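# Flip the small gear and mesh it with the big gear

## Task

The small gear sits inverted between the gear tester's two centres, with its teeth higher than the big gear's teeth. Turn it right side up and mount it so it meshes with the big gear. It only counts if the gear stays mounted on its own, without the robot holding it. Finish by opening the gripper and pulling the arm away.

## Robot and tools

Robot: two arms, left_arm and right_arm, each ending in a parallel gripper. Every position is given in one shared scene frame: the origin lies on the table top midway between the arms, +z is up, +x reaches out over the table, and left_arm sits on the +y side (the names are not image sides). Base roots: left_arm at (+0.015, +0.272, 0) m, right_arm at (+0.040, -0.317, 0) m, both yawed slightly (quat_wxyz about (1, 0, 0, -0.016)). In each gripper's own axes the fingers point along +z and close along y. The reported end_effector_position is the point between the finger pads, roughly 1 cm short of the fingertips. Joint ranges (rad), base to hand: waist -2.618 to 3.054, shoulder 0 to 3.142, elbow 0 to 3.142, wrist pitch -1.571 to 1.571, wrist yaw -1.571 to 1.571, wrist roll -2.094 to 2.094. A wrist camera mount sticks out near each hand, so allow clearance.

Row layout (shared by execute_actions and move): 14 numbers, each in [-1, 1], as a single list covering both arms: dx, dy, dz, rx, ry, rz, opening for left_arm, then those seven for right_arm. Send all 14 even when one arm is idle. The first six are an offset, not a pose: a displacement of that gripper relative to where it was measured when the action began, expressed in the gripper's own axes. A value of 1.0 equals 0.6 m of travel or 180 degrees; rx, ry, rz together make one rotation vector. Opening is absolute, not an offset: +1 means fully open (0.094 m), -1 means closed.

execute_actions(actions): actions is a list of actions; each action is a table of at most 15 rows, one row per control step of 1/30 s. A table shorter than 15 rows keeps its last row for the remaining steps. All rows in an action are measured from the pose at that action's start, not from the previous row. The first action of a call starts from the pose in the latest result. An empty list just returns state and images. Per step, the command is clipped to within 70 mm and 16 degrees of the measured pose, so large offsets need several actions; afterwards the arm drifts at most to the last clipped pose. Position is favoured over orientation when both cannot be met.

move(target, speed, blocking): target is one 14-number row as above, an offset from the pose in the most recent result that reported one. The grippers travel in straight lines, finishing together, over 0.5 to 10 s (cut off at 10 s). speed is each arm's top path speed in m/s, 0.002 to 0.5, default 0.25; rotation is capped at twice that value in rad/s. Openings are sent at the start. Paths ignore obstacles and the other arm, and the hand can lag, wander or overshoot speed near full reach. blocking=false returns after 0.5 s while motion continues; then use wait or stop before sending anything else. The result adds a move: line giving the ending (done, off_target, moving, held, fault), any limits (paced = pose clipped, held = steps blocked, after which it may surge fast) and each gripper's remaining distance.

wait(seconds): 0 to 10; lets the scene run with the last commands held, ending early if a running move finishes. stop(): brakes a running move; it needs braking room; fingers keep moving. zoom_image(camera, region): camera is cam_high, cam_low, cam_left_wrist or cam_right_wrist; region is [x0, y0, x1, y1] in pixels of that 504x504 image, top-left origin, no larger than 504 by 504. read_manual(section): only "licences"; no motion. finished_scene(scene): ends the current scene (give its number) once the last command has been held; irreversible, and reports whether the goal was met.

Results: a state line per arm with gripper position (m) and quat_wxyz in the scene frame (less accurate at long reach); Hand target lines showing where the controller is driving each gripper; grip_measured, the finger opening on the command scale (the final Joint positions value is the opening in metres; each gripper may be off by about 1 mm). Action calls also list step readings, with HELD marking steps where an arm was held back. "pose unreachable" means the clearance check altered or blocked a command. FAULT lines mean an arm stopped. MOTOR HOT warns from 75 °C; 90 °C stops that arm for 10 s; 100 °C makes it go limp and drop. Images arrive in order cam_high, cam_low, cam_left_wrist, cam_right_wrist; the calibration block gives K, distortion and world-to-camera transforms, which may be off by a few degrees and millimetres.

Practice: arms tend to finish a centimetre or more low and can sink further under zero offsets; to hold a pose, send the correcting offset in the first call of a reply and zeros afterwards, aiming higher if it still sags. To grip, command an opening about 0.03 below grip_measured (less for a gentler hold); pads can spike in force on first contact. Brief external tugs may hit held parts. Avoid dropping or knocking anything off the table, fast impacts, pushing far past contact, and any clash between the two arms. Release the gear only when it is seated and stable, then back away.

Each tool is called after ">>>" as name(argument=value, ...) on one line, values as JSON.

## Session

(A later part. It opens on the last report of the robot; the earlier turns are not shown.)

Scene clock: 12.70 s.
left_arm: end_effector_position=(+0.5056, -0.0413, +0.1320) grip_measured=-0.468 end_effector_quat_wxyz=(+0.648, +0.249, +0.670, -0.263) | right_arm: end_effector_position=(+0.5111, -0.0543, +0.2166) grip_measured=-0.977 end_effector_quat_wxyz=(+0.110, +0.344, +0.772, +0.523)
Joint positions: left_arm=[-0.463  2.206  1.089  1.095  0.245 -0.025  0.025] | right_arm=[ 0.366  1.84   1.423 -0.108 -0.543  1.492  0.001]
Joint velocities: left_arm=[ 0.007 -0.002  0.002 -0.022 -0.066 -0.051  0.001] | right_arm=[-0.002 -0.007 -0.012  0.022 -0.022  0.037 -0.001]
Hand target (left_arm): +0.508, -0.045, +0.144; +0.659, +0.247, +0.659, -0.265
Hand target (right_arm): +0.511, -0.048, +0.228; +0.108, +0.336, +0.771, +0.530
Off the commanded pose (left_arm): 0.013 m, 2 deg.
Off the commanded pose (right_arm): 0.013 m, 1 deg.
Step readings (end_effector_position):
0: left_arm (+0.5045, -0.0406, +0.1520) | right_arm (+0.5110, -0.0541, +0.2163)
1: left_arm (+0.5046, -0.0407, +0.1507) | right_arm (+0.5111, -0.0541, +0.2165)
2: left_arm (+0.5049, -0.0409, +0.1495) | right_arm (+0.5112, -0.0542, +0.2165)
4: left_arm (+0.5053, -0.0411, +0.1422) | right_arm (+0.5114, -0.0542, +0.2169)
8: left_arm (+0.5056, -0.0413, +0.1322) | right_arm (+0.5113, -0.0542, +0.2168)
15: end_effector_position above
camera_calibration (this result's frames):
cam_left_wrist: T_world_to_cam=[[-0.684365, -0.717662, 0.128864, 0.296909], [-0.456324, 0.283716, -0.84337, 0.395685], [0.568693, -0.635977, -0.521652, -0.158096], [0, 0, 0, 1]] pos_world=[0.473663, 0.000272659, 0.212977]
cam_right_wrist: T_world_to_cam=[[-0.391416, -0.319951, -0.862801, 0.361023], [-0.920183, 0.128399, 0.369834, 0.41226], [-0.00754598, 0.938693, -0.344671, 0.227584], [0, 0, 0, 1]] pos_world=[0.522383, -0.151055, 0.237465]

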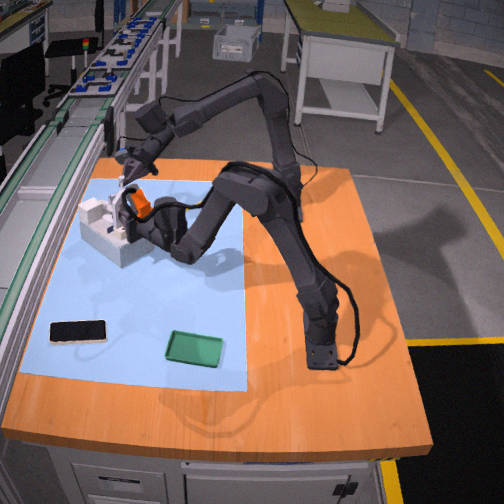

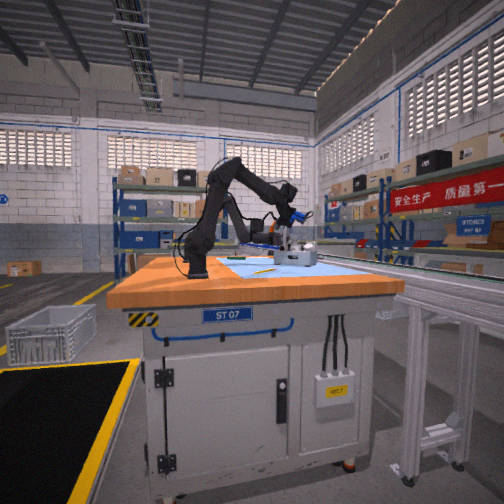

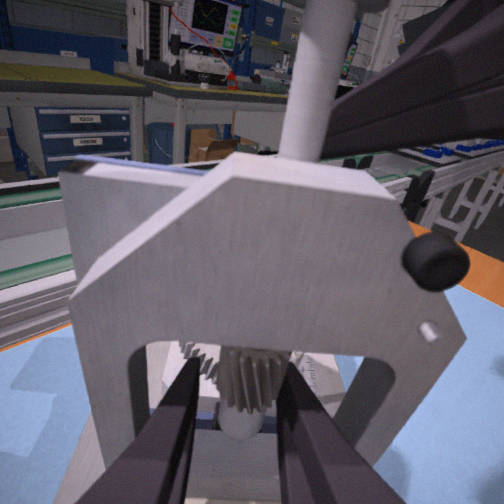

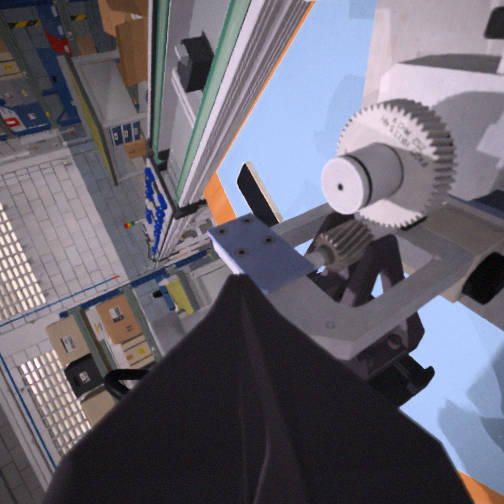

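>>> execute_actions(actions=[[[-0.015,0,0,0,-0.01,0,-0.8,0,0,0,0,0,0,-0.8]],[[-0.01,0,0,0,0,0,-0.8,0,0,0,0,0,0,-0.65]],[[-0.01,0,0,0,0,0,-0.8,0,0,0,0,0,0,-0.55]],[[-0.01,0,0,0,0,0,-0.8,0,0,0,0,0,0,-0.45]],[[-0.01,0,0,0,0,0,-0.8,0,0,0,0,0,0,-0.4]]])

Scene clock: 15.40 s.
left_arm: end_effector_position=(+0.5040, -0.0432, +0.1319) grip_measured=-0.643 end_effector_quat_wxyz=(+0.646, +0.251, +0.669, -0.267) | right_arm: end_effector_position=(+0.5103, -0.0551, +0.2133) grip_measured=-0.403 end_effector_quat_wxyz=(+0.106, +0.349, +0.774, +0.518)
Joint positions: left_arm=[-0.465  2.206  1.089  1.094  0.253 -0.027  0.017] | right_arm=[ 0.366  1.842  1.423 -0.121 -0.54   1.492  0.028]
Joint velocities: left_arm=[ 0.002 -0.012 -0.017  0.066  0.007 -0.051 -0.   ] | right_arm=[-0.017 -0.007 -0.007  0.007 -0.007 -0.022  0.   ]
Hand target (left_arm): +0.504, -0.043, +0.138; +0.646, +0.251, +0.669, -0.267
Hand target (right_arm): +0.511, -0.055, +0.214; +0.107, +0.347, +0.773, +0.519
Off the commanded pose (left_arm): 0.006 m, 0 deg.
Off the commanded pose (right_arm): 0.001 m, 0 deg.
Step readings (end_effector_position; steps 1 to 15: 1st action; 16 to 30: 2nd action; 31 to 45: 3rd action; 46 to 60: 4th action; 61 to 75: 5th action):
0: left_arm (+0.5056, -0.0413, +0.1320) | right_arm (+0.5111, -0.0543, +0.2167)
1: left_arm (+0.5048, -0.0421, +0.1321) | right_arm (+0.5112, -0.0544, +0.2167)
2: left_arm (+0.5042, -0.0430, +0.1322) | right_arm (+0.5113, -0.0544, +0.2166)
4: left_arm (+0.5041, -0.0431, +0.1323) | right_arm (+0.5113, -0.0544, +0.2166)
8: left_arm (+0.5041, -0.0431, +0.1323) | right_arm (+0.5113, -0.0544, +0.2166)
15: left_arm (+0.5041, -0.0431, +0.1323) | right_arm (+0.5113, -0.0544, +0.2166)
16: left_arm (+0.5041, -0.0431, +0.1321) | right_arm (+0.5113, -0.0544, +0.2166)
17: left_arm (+0.5041, -0.0432, +0.1320) | right_arm (+0.5113, -0.0544, +0.2166)
19: left_arm (+0.5041, -0.0432, +0.1320) | right_arm (+0.5113, -0.0544, +0.2166)
23: left_arm (+0.5041, -0.0432, +0.1320) | right_arm (+0.5113, -0.0544, +0.2166)
30: left_arm (+0.5041, -0.0432, +0.1320) | right_arm (+0.5113, -0.0544, +0.2166)
31: left_arm (+0.5041, -0.0432, +0.1320) | right_arm (+0.5113, -0.0544, +0.2166)
32: left_arm (+0.5041, -0.0432, +0.1320) | right_arm (+0.5113, -0.0544, +0.2166)
34: left_arm (+0.5041, -0.0432, +0.1320) | right_arm (+0.5113, -0.0544, +0.2166)
38: left_arm (+0.5041, -0.0432, +0.1320) | right_arm (+0.5113, -0.0544, +0.2166)
45: left_arm (+0.5041, -0.0432, +0.1320) | right_arm (+0.5113, -0.0544, +0.2166)
46: left_arm (+0.5041, -0.0432, +0.1320) | right_arm (+0.5109, -0.0546, +0.2160)
47: left_arm (+0.5040, -0.0432, +0.1319) | right_arm (+0.5105, -0.0548, +0.2146)
49: left_arm (+0.5040, -0.0432, +0.1319) | right_arm (+0.5106, -0.0548, +0.2142)
53: left_arm (+0.5040, -0.0432, +0.1319) | right_arm (+0.5106, -0.0548, +0.2142)
60: left_arm (+0.5040, -0.0432, +0.1319) | right_arm (+0.5106, -0.0548, +0.2142)
61: left_arm (+0.5040, -0.0432, +0.1319) | right_arm (+0.5104, -0.0548, +0.2138)
62: left_arm (+0.5040, -0.0432, +0.1319) | right_arm (+0.5103, -0.0549, +0.2135)
64: left_arm (+0.5040, -0.0432, +0.1319) | right_arm (+0.5103, -0.0551, +0.2133)
68: left_arm (+0.5040, -0.0432, +0.1319) | right_arm (+0.5103, -0.0551, +0.2133)
75: end_effector_position above
camera_calibration (this result's frames):
cam_left_wrist: T_world_to_cam=[[-0.691235, -0.710722, 0.130648, 0.297949], [-0.45473, 0.287295, -0.843019, 0.394764], [0.561618, -0.642134, -0.521775, -0.15519], [0, 0, 0, 1]] pos_world=[0.472622, -0.00130798, 0.212893]
cam_right_wrist: T_world_to_cam=[[-0.403636, -0.32429, -0.85552, 0.362005], [-0.914872, 0.133522, 0.381026, 0.408045], [-0.00933233, 0.936487, -0.350578, 0.229263], [0, 0, 0, 1]] pos_world=[0.521566, -0.15179, 0.234601]

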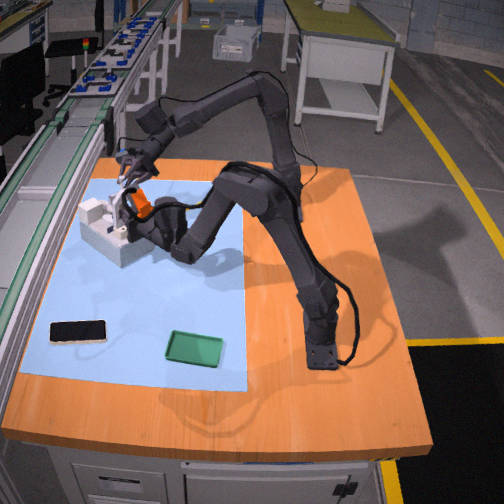

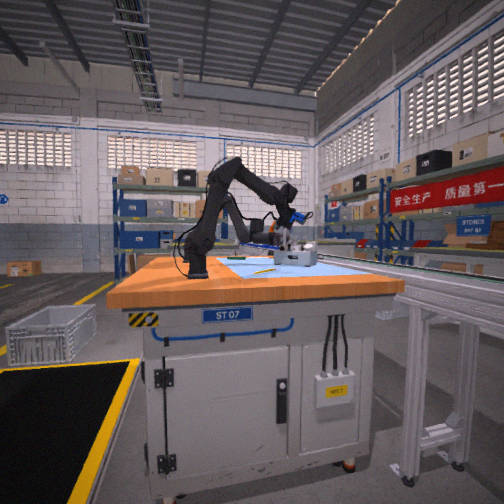

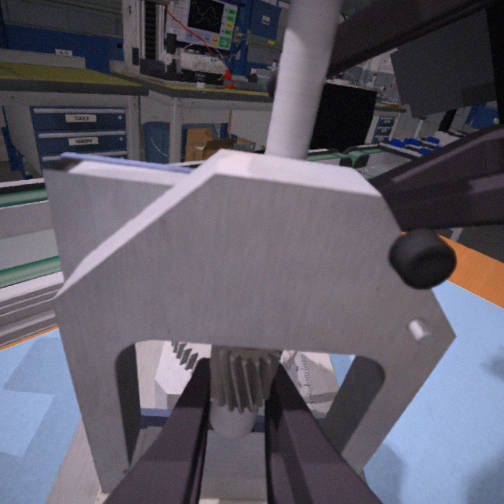

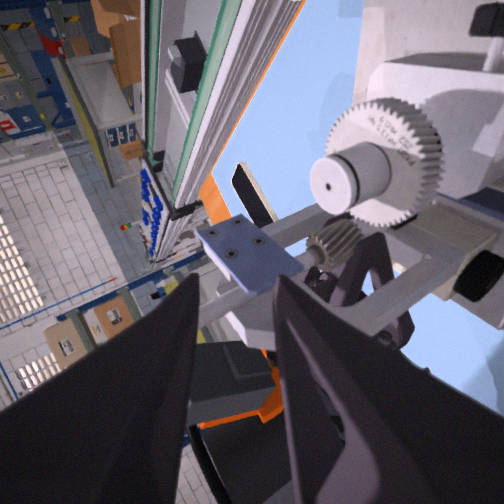

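>>> execute_actions(actions=[])

Scene clock: 16.27 s.
left_arm: end_effector_position=(+0.5040, -0.0432, +0.1319) grip_measured=-0.643 end_effector_quat_wxyz=(+0.646, +0.251, +0.669, -0.267) | right_arm: end_effector_position=(+0.5103, -0.0551, +0.2133) grip_measured=-0.403 end_effector_quat_wxyz=(+0.106, +0.349, +0.774, +0.518)
Joint positions: left_arm=[-0.465  2.206  1.089  1.094  0.253 -0.027  0.017] | right_arm=[ 0.366  1.842  1.423 -0.121 -0.54   1.492  0.028]
Joint velocities: left_arm=[-0.007 -0.017  0.012  0.022 -0.037  0.051 -0.   ] | right_arm=[ 0.002 -0.012  0.007 -0.007 -0.051 -0.066  0.   ]
Hand target (left_arm): +0.504, -0.043, +0.138; +0.646, +0.251, +0.669, -0.267
Hand target (right_arm): +0.511, -0.055, +0.214; +0.107, +0.347, +0.773, +0.519
Off the commanded pose (left_arm): 0.006 m, 0 deg.
Off the commanded pose (right_arm): 0.001 m, 0 deg.
camera_calibration (this result's frames):
cam_left_wrist: T_world_to_cam=[[-0.691235, -0.710722, 0.130648, 0.297949], [-0.45473, 0.287295, -0.843019, 0.394764], [0.561618, -0.642134, -0.521775, -0.15519], [0, 0, 0, 1]] pos_world=[0.472622, -0.00130798, 0.212893]
cam_right_wrist: T_world_to_cam=[[-0.403636, -0.32429, -0.85552, 0.362005], [-0.914872, 0.133522, 0.381026, 0.408045], [-0.00933233, 0.936487, -0.350578, 0.229263], [0, 0, 0, 1]] pos_world=[0.521566, -0.15179, 0.234601]

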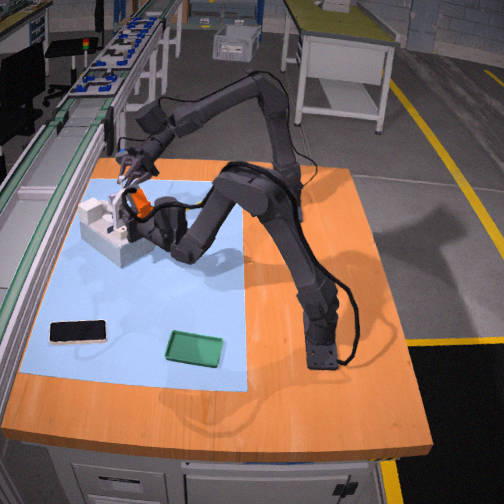

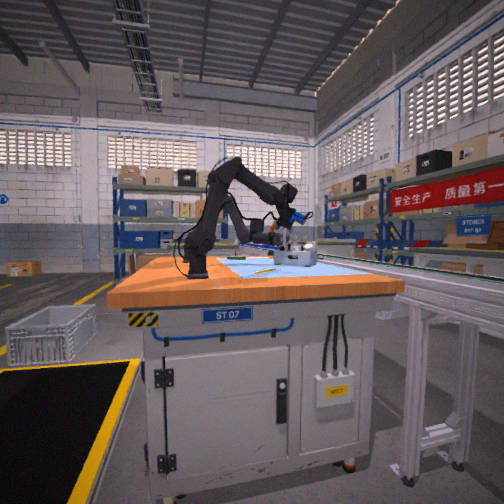

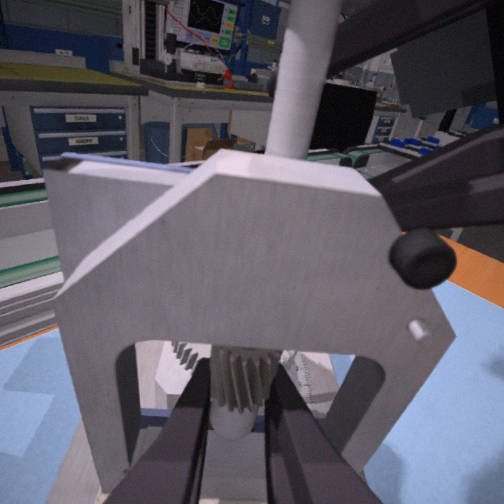

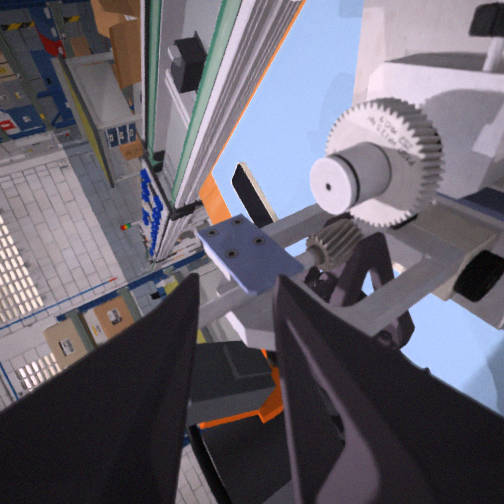

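>>> zoom_image(camera="cam_right_wrist", region=[150, 180, 420, 400])

>>> zoom_image(camera="cam_high", region=[60, 140, 200, 270])

Region (150, 180, 420, 400) of cam_right_wrist's 504x504 image, scaled by 1.867, with more detail than that image has; it fills the top 411 rows of this view, and the rest is white.

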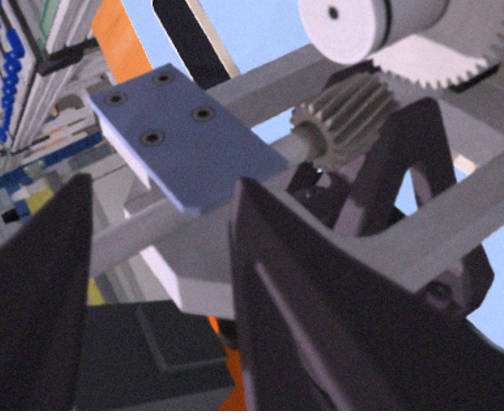

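Region (60, 140, 200, 270) of cam_high's 504x504 image, scaled by 3.600, with more detail than that image has; it fills the top 468 rows of this view, and the rest is white.

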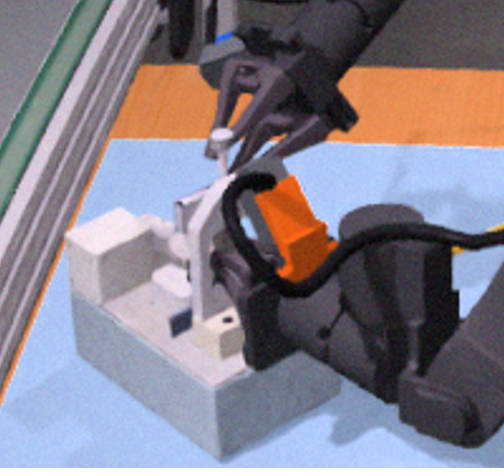

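>>> execute_actions(actions=[[[0,0,0,0,0,0,-0.8,0,0.006,-0.001,0,0,0,-0.4],[0,0,0,0,0,0,-0.8,0,0.012,-0.002,0,0,0,-0.4],[0,0,0,0,0,0,-0.8,0,0.018,-0.004,0,0,0,-0.4],[0,0,0,0,0,0,-0.8,0,0.024,-0.006,0,0,0,-0.4],[0,0,0,0,0,0,-0.8,0,0.03,-0.008,0,0,0,-0.4]],[[-0.01,0,0,0,0,0,-0.8,0,0.012,-0.003,0,0,0,-0.4]]])

Scene clock: 17.70 s.
left_arm: end_effector_position=(+0.5040, -0.0432, +0.1319) grip_measured=-0.643 end_effector_quat_wxyz=(+0.646, +0.251, +0.669, -0.267) | right_arm: end_effector_position=(+0.5088, -0.0562, +0.2118) grip_measured=-0.403 end_effector_quat_wxyz=(+0.093, +0.360, +0.780, +0.503)
Joint positions: left_arm=[-0.465  2.206  1.089  1.094  0.253 -0.027  0.017] | right_arm=[ 0.366  1.851  1.466 -0.203 -0.536  1.492  0.028]
Joint velocities: left_arm=[-0.007 -0.002  0.012  0.051 -0.022 -0.022  0.001] | right_arm=[-0.022 -0.012  0.007 -0.066 -0.037  0.051 -0.   ]
Hand target (left_arm): +0.504, -0.043, +0.138; +0.646, +0.251, +0.669, -0.267
Hand target (right_arm): +0.512, -0.055, +0.220; +0.095, +0.358, +0.779, +0.506
Off the commanded pose (left_arm): 0.006 m, 0 deg.
Off the commanded pose (right_arm): 0.009 m, 0 deg.
Step readings (end_effector_position; steps 1 to 15: 1st action; 16 to 30: 2nd action):
0: left_arm (+0.5040, -0.0432, +0.1319) | right_arm (+0.5103, -0.0551, +0.2133)
1: left_arm (+0.5040, -0.0432, +0.1319) | right_arm (+0.5101, -0.0552, +0.2130)
2: left_arm (+0.5040, -0.0432, +0.1319) | right_arm (+0.5100, -0.0552, +0.2127)
4: left_arm (+0.5040, -0.0432, +0.1319) | right_arm (+0.5100, -0.0553, +0.2128)
8: left_arm (+0.5040, -0.0432, +0.1319) | right_arm (+0.5099, -0.0554, +0.2132)
15: left_arm (+0.5040, -0.0432, +0.1319) | right_arm (+0.5094, -0.0556, +0.2134)
16: left_arm (+0.5040, -0.0432, +0.1319) | right_arm (+0.5092, -0.0557, +0.2129)
17: left_arm (+0.5040, -0.0432, +0.1319) | right_arm (+0.5090, -0.0559, +0.2126)
19: left_arm (+0.5040, -0.0432, +0.1319) | right_arm (+0.5089, -0.0560, +0.2123)
23: left_arm (+0.5040, -0.0432, +0.1319) | right_arm (+0.5089, -0.0562, +0.2120)
30: end_effector_position above
camera_calibration (this result's frames):
cam_left_wrist: T_world_to_cam=[[-0.691235, -0.710722, 0.130648, 0.297949], [-0.45473, 0.287295, -0.843019, 0.394764], [0.561618, -0.642134, -0.521775, -0.15519], [0, 0, 0, 1]] pos_world=[0.472622, -0.00130798, 0.212893]
cam_right_wrist: T_world_to_cam=[[-0.442412, -0.337891, -0.830723, 0.37351], [-0.896533, 0.143543, 0.419075, 0.390589], [-0.0223572, 0.930175, -0.366436, 0.239424], [0, 0, 0, 1]] pos_world=[0.520774, -0.152566, 0.234331]

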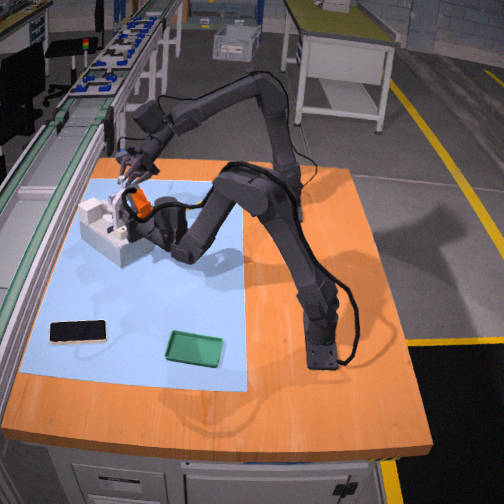

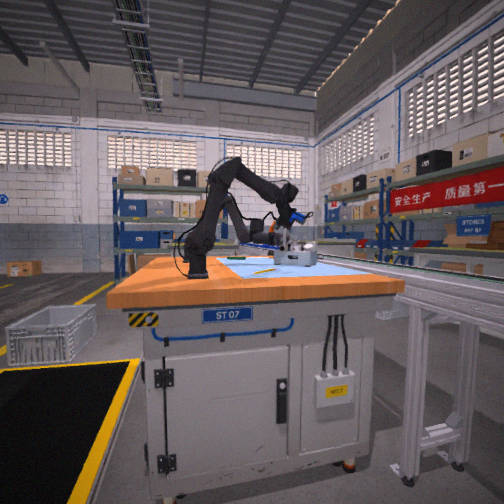

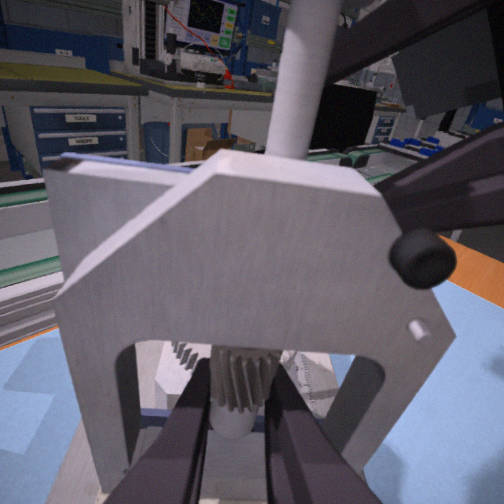

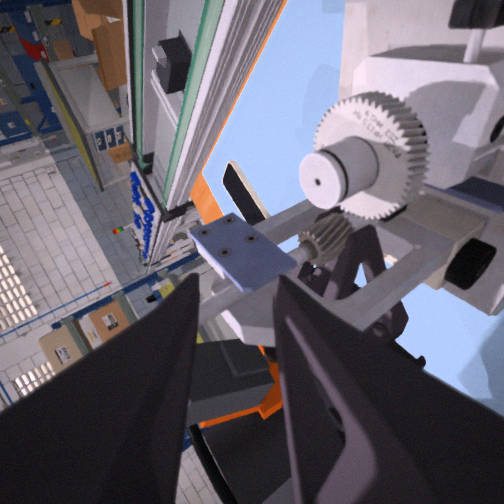

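>>> execute_actions(actions=[[[-0.01,0,0,0,0,0,-0.8,0,0.005,-0.01,0,0,0,-1],[-0.01,0,0,0,0,0,-0.8,0,0.005,-0.02,0,0,0,-1],[-0.01,0,0,0,0,0,-0.8,0,0.005,-0.035,0,0,0,-1]],[[-0.01,0,0,0,0,0,-0.8,0.008,0.01,0,0,0.01,0,-1],[-0.01,0,0,0,0,0,-0.8,0.016,0.015,0,0,0.018,0,-1]],[[-0.01,0,0,0,0,0,-0.8,0,0.01,0,0,0,0,-1]]])

Scene clock: 19.47 s.
left_arm: end_effector_position=(+0.5040, -0.0432, +0.1319) grip_measured=-0.643 end_effector_quat_wxyz=(+0.646, +0.251, +0.669, -0.267) | right_arm: end_effector_position=(+0.4974, -0.0606, +0.2087) grip_measured=-0.977 end_effector_quat_wxyz=(+0.060, +0.365, +0.786, +0.495)
Joint positions: left_arm=[-0.465  2.206  1.089  1.094  0.253 -0.027  0.017] | right_arm=[ 0.35   1.841  1.472 -0.279 -0.588  1.487  0.001]
Joint velocities: left_arm=[-0.002 -0.007  0.007 -0.022 -0.007  0.022  0.   ] | right_arm=[-0.007  0.007  0.007 -0.066 -0.066  0.022  0.   ]
Hand target (left_arm): +0.504, -0.043, +0.138; +0.646, +0.251, +0.669, -0.267
Hand target (right_arm): +0.501, -0.059, +0.217; +0.064, +0.362, +0.785, +0.499
Off the commanded pose (left_arm): 0.006 m, 0 deg.
Off the commanded pose (right_arm): 0.009 m, 1 deg.
Step readings (end_effector_position; steps 1 to 15: 1st action; 16 to 30: 2nd action; 31 to 45: 3rd action):
0: left_arm (+0.5040, -0.0432, +0.1319) | right_arm (+0.5088, -0.0563, +0.2117)
1: left_arm (+0.5040, -0.0432, +0.1319) | right_arm (+0.5087, -0.0563, +0.2117)
2: left_arm (+0.5040, -0.0432, +0.1319) | right_arm (+0.5083, -0.0563, +0.2111)
4: left_arm (+0.5040, -0.0432, +0.1319) | right_arm (+0.5060, -0.0582, +0.2103)
8: left_arm (+0.5040, -0.0432, +0.1319) | right_arm (+0.5036, -0.0640, +0.2138)
15: left_arm (+0.5040, -0.0432, +0.1319) | right_arm (+0.5030, -0.0655, +0.2159)
16: left_arm (+0.5040, -0.0432, +0.1319) | right_arm (+0.5025, -0.0652, +0.2153)
17: left_arm (+0.5040, -0.0432, +0.1319) | right_arm (+0.5018, -0.0644, +0.2152)
19: left_arm (+0.5040, -0.0432, +0.1319) | right_arm (+0.5010, -0.0627, +0.2143)
23: left_arm (+0.5040, -0.0432, +0.1319) | right_arm (+0.4995, -0.0611, +0.2124)
30: left_arm (+0.5040, -0.0432, +0.1319) | right_arm (+0.4980, -0.0605, +0.2120)
31: left_arm (+0.5040, -0.0432, +0.1319) | right_arm (+0.4978, -0.0605, +0.2118)
32: left_arm (+0.5040, -0.0432, +0.1319) | right_arm (+0.4976, -0.0606, +0.2115)
34: left_arm (+0.5040, -0.0432, +0.1319) | right_arm (+0.4974, -0.0607, +0.2103)
38: left_arm (+0.5040, -0.0432, +0.1319) | right_arm (+0.4974, -0.0606, +0.2087)
45: end_effector_position above
camera_calibration (this result's frames):
cam_left_wrist: T_world_to_cam=[[-0.691235, -0.710722, 0.130648, 0.297949], [-0.45473, 0.287295, -0.843019, 0.394764], [0.561618, -0.642134, -0.521775, -0.15519], [0, 0, 0, 1]] pos_world=[0.472622, -0.00130798, 0.212893]
cam_right_wrist: T_world_to_cam=[[-0.483244, -0.34568, -0.804351, 0.378755], [-0.87249, 0.114215, 0.475096, 0.356808], [-0.0723623, 0.931375, -0.356796, 0.265], [0, 0, 0, 1]] pos_world=[0.513519, -0.15664, 0.229685]

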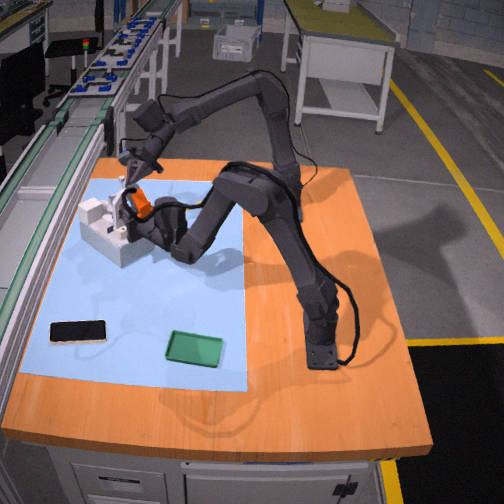

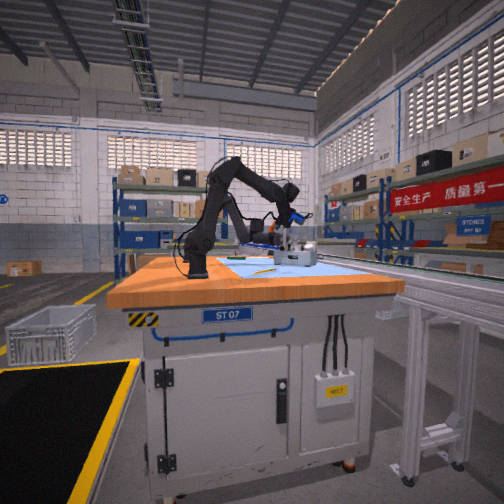

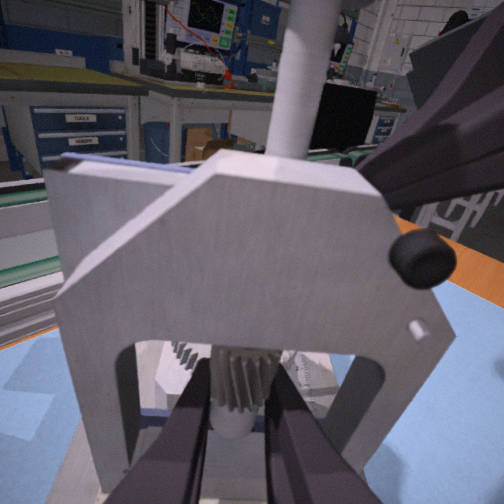

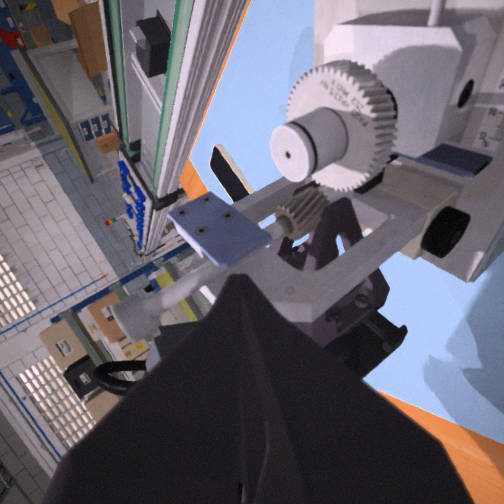

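>>> move(target=[-0.01,0,0,0,0,0,-0.8,0.008,0.03,-0.015,-0.09,0,-0.07,-1], speed=0.1)

Scene clock: 22.07 s.
left_arm: end_effector_position=(+0.5040, -0.0432, +0.1319) grip_measured=-0.643 end_effector_quat_wxyz=(+0.646, +0.251, +0.669, -0.267) | right_arm: end_effector_position=(+0.5010, -0.0587, +0.2211) grip_measured=-0.977 end_effector_quat_wxyz=(+0.155, +0.277, +0.746, +0.585)
Joint positions: left_arm=[-0.465  2.206  1.089  1.094  0.253 -0.027  0.017] | right_arm=[ 0.344  1.787  1.206  0.248 -0.617  1.469  0.001]
Joint velocities: left_arm=[-0.007 -0.017 -0.002  0.066 -0.037 -0.022 -0.   ] | right_arm=[-0.002 -0.012 -0.007  0.051 -0.022  0.022 -0.001]
Hand target (left_arm): +0.504, -0.043, +0.138; +0.646, +0.251, +0.669, -0.267
Hand target (right_arm): +0.499, -0.060, +0.230; +0.164, +0.264, +0.744, +0.592
Off the commanded pose (left_arm): 0.006 m, 0 deg.
Off the commanded pose (right_arm): 0.008 m, 2 deg.
move: done
camera_calibration (this result's frames):
cam_left_wrist: T_world_to_cam=[[-0.691235, -0.710722, 0.130648, 0.297949], [-0.45473, 0.287295, -0.843019, 0.394764], [0.561618, -0.642134, -0.521775, -0.15519], [0, 0, 0, 1]] pos_world=[0.472622, -0.00130798, 0.212893]
cam_right_wrist: T_world_to_cam=[[-0.204115, -0.265758, -0.942184, 0.286476], [-0.978947, 0.0560893, 0.196258, 0.465456], [0.000689181, 0.962407, -0.271611, 0.214329], [0, 0, 0, 1]] pos_world=[0.513983, -0.156245, 0.236777]

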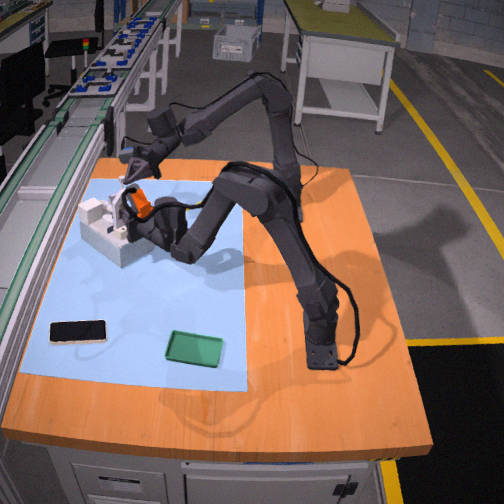

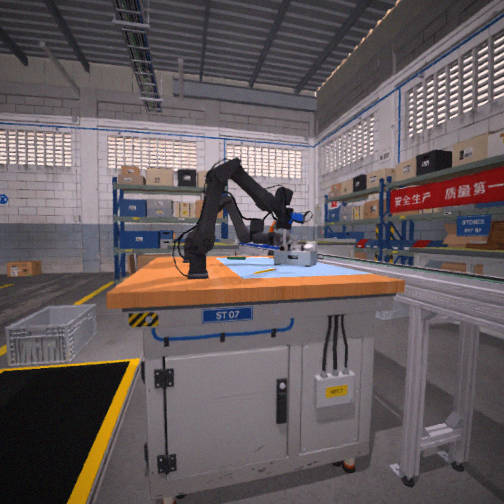

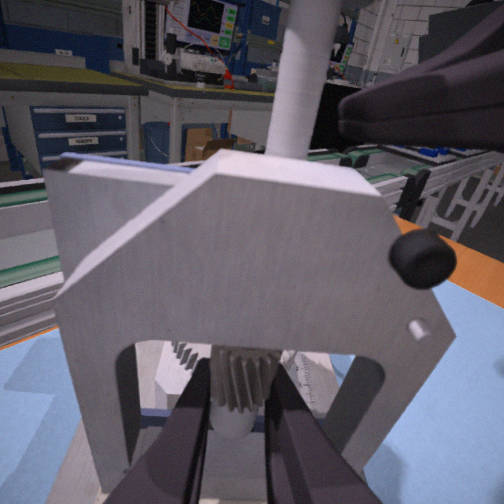

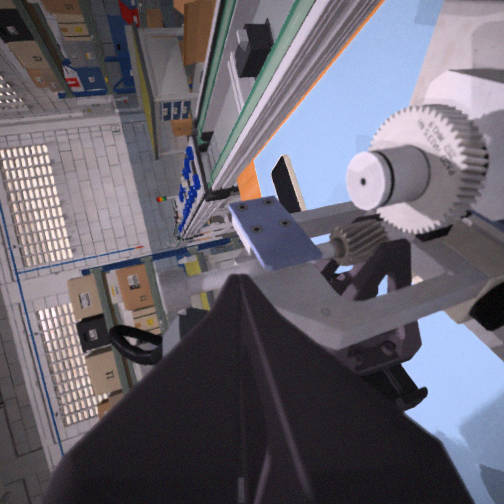

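>>> execute_actions(actions=[[[-0.01,0,0,0,0,0,-0.8,0.007,0.014,0,-0.01,0.008,0,-1],[-0.01,0,0,0,0,0,-0.8,0.0145,0.014,0,-0.01,0.016,0,-1]],[[-0.01,0,0,0,0,0,-0.8,0,0.014,0.004,-0.01,0,0,-1],[-0.01,0,0,0,0,0,-0.8,0,0.016,0.008,-0.01,0,0,-1],[-0.01,0,0,0,0,0,-0.8,0,0.016,0.012,-0.01,0,0,-1]]])

Scene clock: 27.97 s.
left_arm: end_effector_position=(+0.5040, -0.0432, +0.1319) grip_measured=-0.643 end_effector_quat_wxyz=(+0.646, +0.251, +0.669, -0.267) | right_arm: end_effector_position=(+0.5003, -0.0533, +0.2198) grip_measured=-0.977 end_effector_quat_wxyz=(+0.136, +0.276, +0.740, +0.598)
Joint positions: left_arm=[-0.465  2.206  1.089  1.094  0.253 -0.027  0.017] | right_arm=[ 0.344  1.808  1.206  0.286 -0.654  1.508  0.001]
Joint velocities: left_arm=[ 0.007  0.002  0.007 -0.022  0.037  0.037 -0.001] | right_arm=[-0.017 -0.002  0.002  0.037  0.051 -0.081 -0.001]
Hand target (left_arm): +0.504, -0.043, +0.138; +0.646, +0.251, +0.669, -0.267
Hand target (right_arm): +0.502, -0.047, +0.233; +0.144, +0.264, +0.734, +0.608
Off the commanded pose (left_arm): 0.006 m, 0 deg.
Off the commanded pose (right_arm): 0.015 m, 2 deg.
Step readings (end_effector_position; steps 1 to 15: 1st action; 16 to 30: 2nd action):
0: left_arm (+0.5040, -0.0432, +0.1319) | right_arm (+0.5011, -0.0586, +0.2215)
1: left_arm (+0.5040, -0.0432, +0.1319) | right_arm (+0.5009, -0.0584, +0.2218)
2: left_arm (+0.5040, -0.0432, +0.1319) | right_arm (+0.5002, -0.0577, +0.2223)
4: left_arm (+0.5040, -0.0432, +0.1319) | right_arm (+0.4987, -0.0563, +0.2235)
8: left_arm (+0.5040, -0.0432, +0.1319) | right_arm (+0.4971, -0.0549, +0.2246)
15: left_arm (+0.5040, -0.0432, +0.1319) | right_arm (+0.4963, -0.0541, +0.2254)
16: left_arm (+0.5040, -0.0432, +0.1319) | right_arm (+0.4964, -0.0541, +0.2258)
17: left_arm (+0.5040, -0.0432, +0.1319) | right_arm (+0.4968, -0.0540, +0.2260)
19: left_arm (+0.5040, -0.0432, +0.1319) | right_arm (+0.4980, -0.0536, +0.2255)
23: left_arm (+0.5040, -0.0432, +0.1319) | right_arm (+0.4998, -0.0533, +0.2202)
30: end_effector_position above
camera_calibration (this result's frames):
cam_left_wrist: T_world_to_cam=[[-0.691235, -0.710722, 0.130648, 0.297949], [-0.45473, 0.287295, -0.843019, 0.394764], [0.561618, -0.642134, -0.521775, -0.15519], [0, 0, 0, 1]] pos_world=[0.472622, -0.00130798, 0.212893]
cam_right_wrist: T_world_to_cam=[[-0.214896, -0.235292, -0.94787, 0.294809], [-0.976233, 0.0238248, 0.215412, 0.457456], [-0.0281018, 0.971633, -0.23482, 0.215629], [0, 0, 0, 1]] pos_world=[0.515996, -0.151045, 0.231533]

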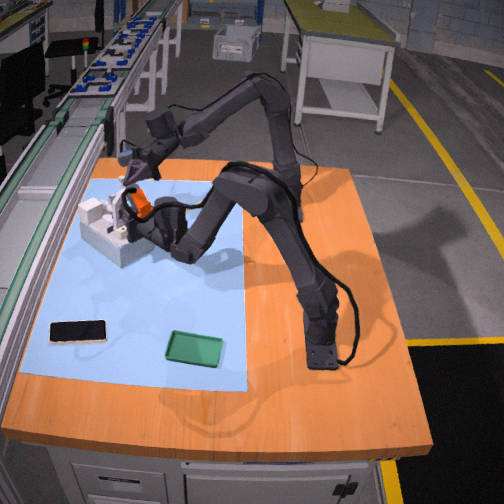

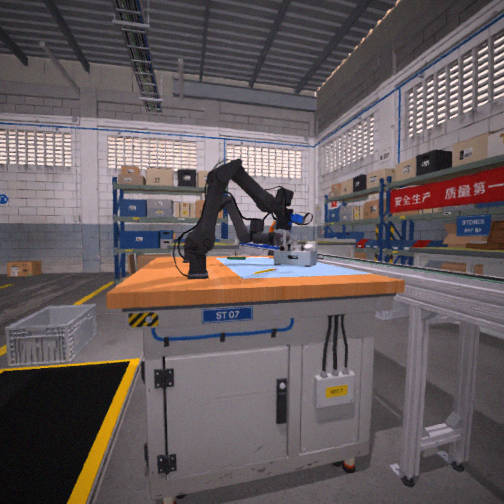

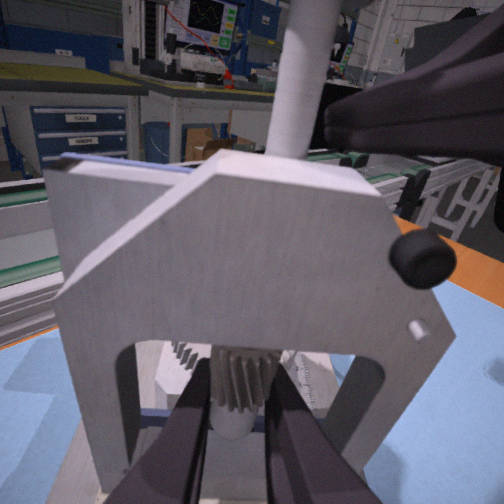

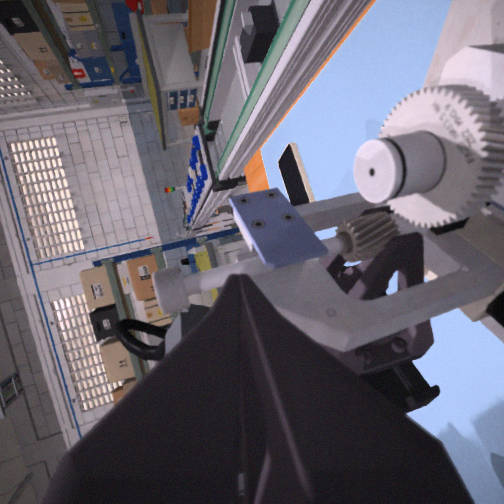

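>>> execute_actions(actions=[[[-0.01,0,0,0,0,0,-0.8,0.007,0.014,0,-0.01,0.008,0,-1],[-0.01,0,0,0,0,0,-0.8,0.0145,0.014,0.003,-0.01,0.016,0,-1]],[[-0.01,0,0,0,0,0,-0.8,0,0.012,0.003,-0.01,0,0,-0.85]],[[-0.01,0,0,0,0,0,-0.8,0,0.012,0.003,-0.01,0,0,-0.72]]])

Scene clock: 29.67 s.
left_arm: end_effector_position=(+0.5040, -0.0432, +0.1319) grip_measured=-0.643 end_effector_quat_wxyz=(+0.646, +0.251, +0.669, -0.267) | right_arm: end_effector_position=(+0.4974, -0.0487, +0.2265) grip_measured=-0.723 end_effector_quat_wxyz=(+0.114, +0.277, +0.728, +0.617)
Joint positions: left_arm=[-0.465  2.206  1.089  1.094  0.253 -0.027  0.017] | right_arm=[ 0.344  1.812  1.203  0.329 -0.692  1.57   0.013]
Joint velocities: left_arm=[-0.007  0.007 -0.002 -0.051  0.066 -0.007  0.001] | right_arm=[-0.022  0.002 -0.017  0.007  0.081  0.022 -0.   ]
Hand target (left_arm): +0.504, -0.043, +0.138; +0.647, +0.251, +0.669, -0.267
Hand target (right_arm): +0.500, -0.047, +0.235; +0.126, +0.266, +0.720, +0.628
Off the commanded pose (left_arm): 0.006 m, 0 deg.
Off the commanded pose (right_arm): 0.009 m, 2 deg.
Step readings (end_effector_position; steps 1 to 15: 1st action; 16 to 30: 2nd action; 31 to 45: 3rd action):
0: left_arm (+0.5040, -0.0432, +0.1319) | right_arm (+0.5004, -0.0533, +0.2201)
1: left_arm (+0.5040, -0.0432, +0.1319) | right_arm (+0.5002, -0.0531, +0.2205)
2: left_arm (+0.5040, -0.0432, +0.1319) | right_arm (+0.4996, -0.0525, +0.2212)
4: left_arm (+0.5040, -0.0432, +0.1319) | right_arm (+0.4982, -0.0512, +0.2225)
8: left_arm (+0.5040, -0.0432, +0.1319) | right_arm (+0.4969, -0.0499, +0.2242)
15: left_arm (+0.5040, -0.0432, +0.1319) | right_arm (+0.4962, -0.0492, +0.2251)
16: left_arm (+0.5040, -0.0432, +0.1319) | right_arm (+0.4963, -0.0491, +0.2257)
17: left_arm (+0.5040, -0.0432, +0.1319) | right_arm (+0.4967, -0.0490, +0.2262)
19: left_arm (+0.5040, -0.0432, +0.1319) | right_arm (+0.4972, -0.0489, +0.2276)
23: left_arm (+0.5040, -0.0432, +0.1319) | right_arm (+0.4978, -0.0487, +0.2286)
30: left_arm (+0.5040, -0.0432, +0.1319) | right_arm (+0.4978, -0.0487, +0.2287)
31: left_arm (+0.5040, -0.0432, +0.1319) | right_arm (+0.4978, -0.0487, +0.2286)
32: left_arm (+0.5040, -0.0432, +0.1319) | right_arm (+0.4975, -0.0488, +0.2270)
34: left_arm (+0.5040, -0.0432, +0.1319) | right_arm (+0.4975, -0.0487, +0.2265)
38: left_arm (+0.5040, -0.0432, +0.1319) | right_arm (+0.4975, -0.0487, +0.2265)
45: end_effector_position above
camera_calibration (this result's frames):
cam_left_wrist: T_world_to_cam=[[-0.691235, -0.710722, 0.130648, 0.297949], [-0.45473, 0.287295, -0.843019, 0.394764], [0.561618, -0.642134, -0.521775, -0.15519], [0, 0, 0, 1]] pos_world=[0.472622, -0.00130798, 0.212893]
cam_right_wrist: T_world_to_cam=[[-0.229028, -0.188606, -0.954973, 0.312547], [-0.971928, -0.0099798, 0.235066, 0.444832], [-0.0538651, 0.982002, -0.181025, 0.213738], [0, 0, 0, 1]] pos_world=[0.51544, -0.146503, 0.232601]

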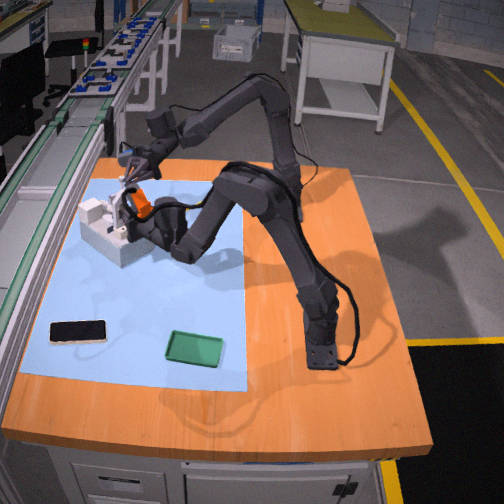

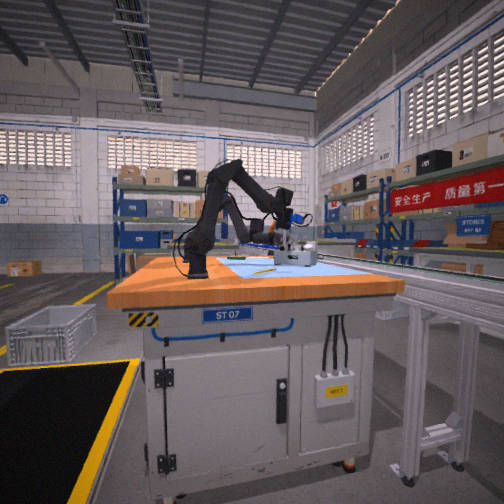

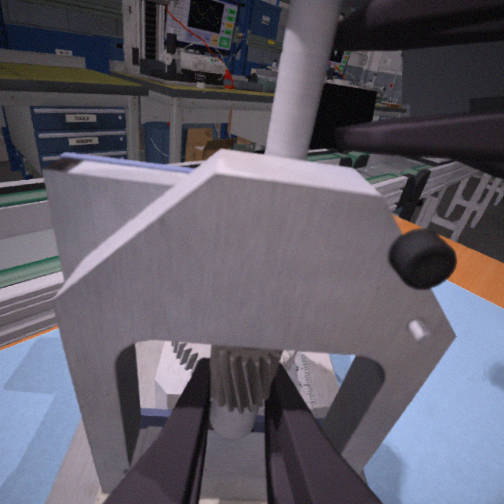

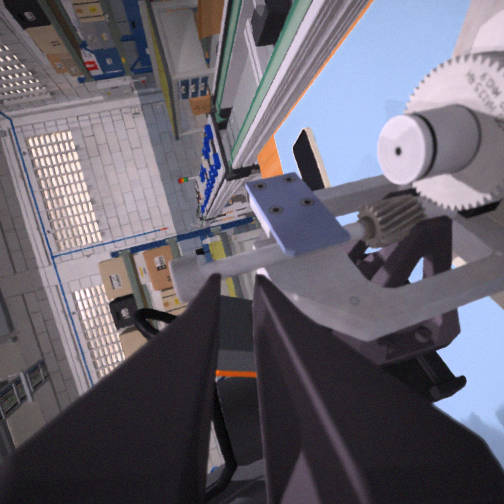

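>>> execute_actions(actions=[[[-0.01,0,0,0,0,0,-0.8,0,0.005,0.005,0,0,0,-0.62]],[[-0.01,0,0,0,0,0,-0.8,0,0.005,0.005,0,0,0,-0.52]],[[-0.01,0,0,0,0,0,-0.8,0,0.008,0.004,0,0,0,-0.44]]])

Scene clock: 31.27 s.
left_arm: end_effector_position=(+0.5041, -0.0432, +0.1319) grip_measured=-0.643 end_effector_quat_wxyz=(+0.646, +0.251, +0.669, -0.267) | right_arm: end_effector_position=(+0.4957, -0.0494, +0.2277) grip_measured=-0.446 end_effector_quat_wxyz=(+0.108, +0.273, +0.728, +0.619)
Joint positions: left_arm=[-0.465  2.206  1.089  1.094  0.253 -0.027  0.017] | right_arm=[ 0.338  1.81   1.203  0.327 -0.712  1.57   0.026]
Joint velocities: left_arm=[-0.012  0.002 -0.002 -0.037  0.022 -0.022  0.   ] | right_arm=[-0.022  0.017 -0.017 -0.081  0.037 -0.022 -0.001]
Hand target (left_arm): +0.504, -0.043, +0.138; +0.647, +0.251, +0.669, -0.267
Hand target (right_arm): +0.499, -0.047, +0.231; +0.110, +0.275, +0.728, +0.618
Off the commanded pose (left_arm): 0.006 m, 0 deg.
Off the commanded pose (right_arm): 0.005 m, 0 deg.
Step readings (end_effector_position; steps 1 to 15: 1st action; 16 to 30: 2nd action; 31 to 45: 3rd action):
0: left_arm (+0.5040, -0.0432, +0.1319) | right_arm (+0.4974, -0.0487, +0.2265)
1: left_arm (+0.5040, -0.0432, +0.1319) | right_arm (+0.4970, -0.0488, +0.2252)
2: left_arm (+0.5040, -0.0432, +0.1319) | right_arm (+0.4968, -0.0487, +0.2250)
4: left_arm (+0.5040, -0.0432, +0.1319) | right_arm (+0.4968, -0.0487, +0.2248)
8: left_arm (+0.5040, -0.0432, +0.1319) | right_arm (+0.4968, -0.0487, +0.2248)
15: left_arm (+0.5040, -0.0432, +0.1319) | right_arm (+0.4968, -0.0487, +0.2248)
16: left_arm (+0.5041, -0.0432, +0.1319) | right_arm (+0.4967, -0.0486, +0.2255)
17: left_arm (+0.5041, -0.0432, +0.1319) | right_arm (+0.4963, -0.0489, +0.2263)
19: left_arm (+0.5041, -0.0432, +0.1319) | right_arm (+0.4962, -0.0490, +0.2267)
23: left_arm (+0.5041, -0.0432, +0.1319) | right_arm (+0.4962, -0.0490, +0.2267)
30: left_arm (+0.5041, -0.0432, +0.1319) | right_arm (+0.4962, -0.0490, +0.2267)
31: left_arm (+0.5041, -0.0431, +0.1319) | right_arm (+0.4962, -0.0490, +0.2273)
32: left_arm (+0.5041, -0.0432, +0.1319) | right_arm (+0.4958, -0.0493, +0.2276)
34: left_arm (+0.5041, -0.0432, +0.1319) | right_arm (+0.4957, -0.0494, +0.2277)
38: left_arm (+0.5041, -0.0432, +0.1319) | right_arm (+0.4957, -0.0494, +0.2277)
45: end_effector_position above
camera_calibration (this result's frames):
cam_left_wrist: T_world_to_cam=[[-0.690964, -0.710986, 0.13064, 0.29787], [-0.454837, 0.287128, -0.843019, 0.394817], [0.561865, -0.641916, -0.521778, -0.1553], [0, 0, 0, 1]] pos_world=[0.472652, -0.00127087, 0.212893]
cam_right_wrist: T_world_to_cam=[[-0.228757, -0.186676, -0.955417, 0.313144], [-0.971153, -0.0241053, 0.237235, 0.441291], [-0.0673168, 0.982126, -0.175777, 0.219987], [0, 0, 0, 1]] pos_world=[0.515004, -0.146961, 0.233162]

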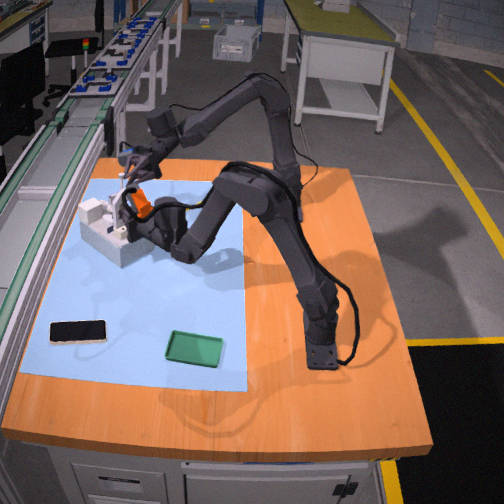

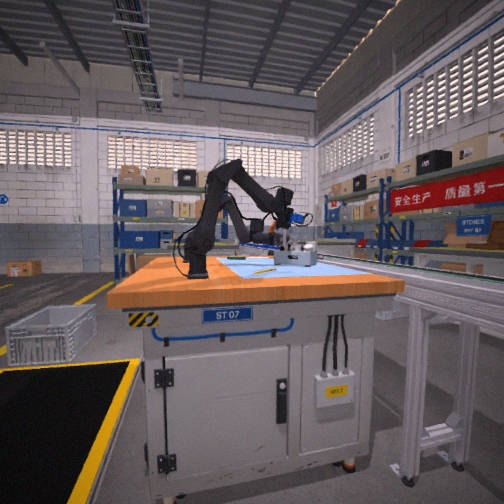

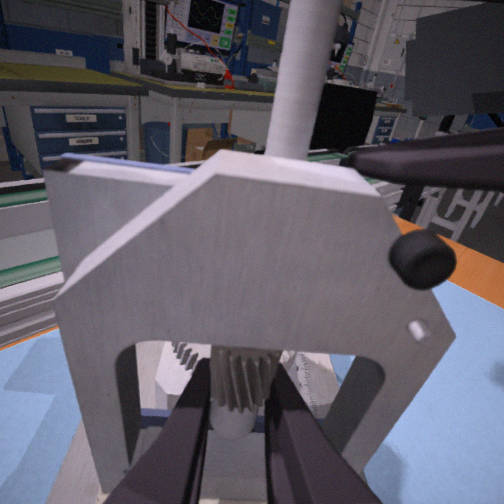

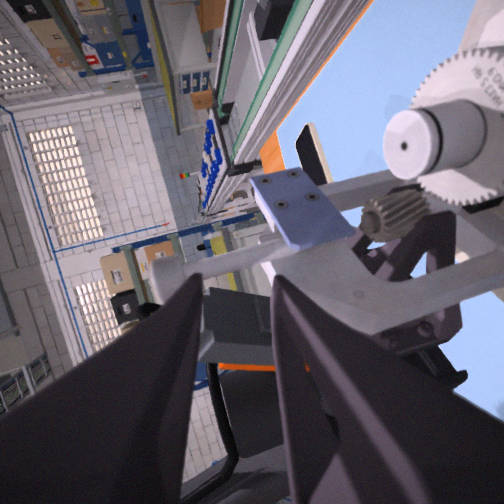

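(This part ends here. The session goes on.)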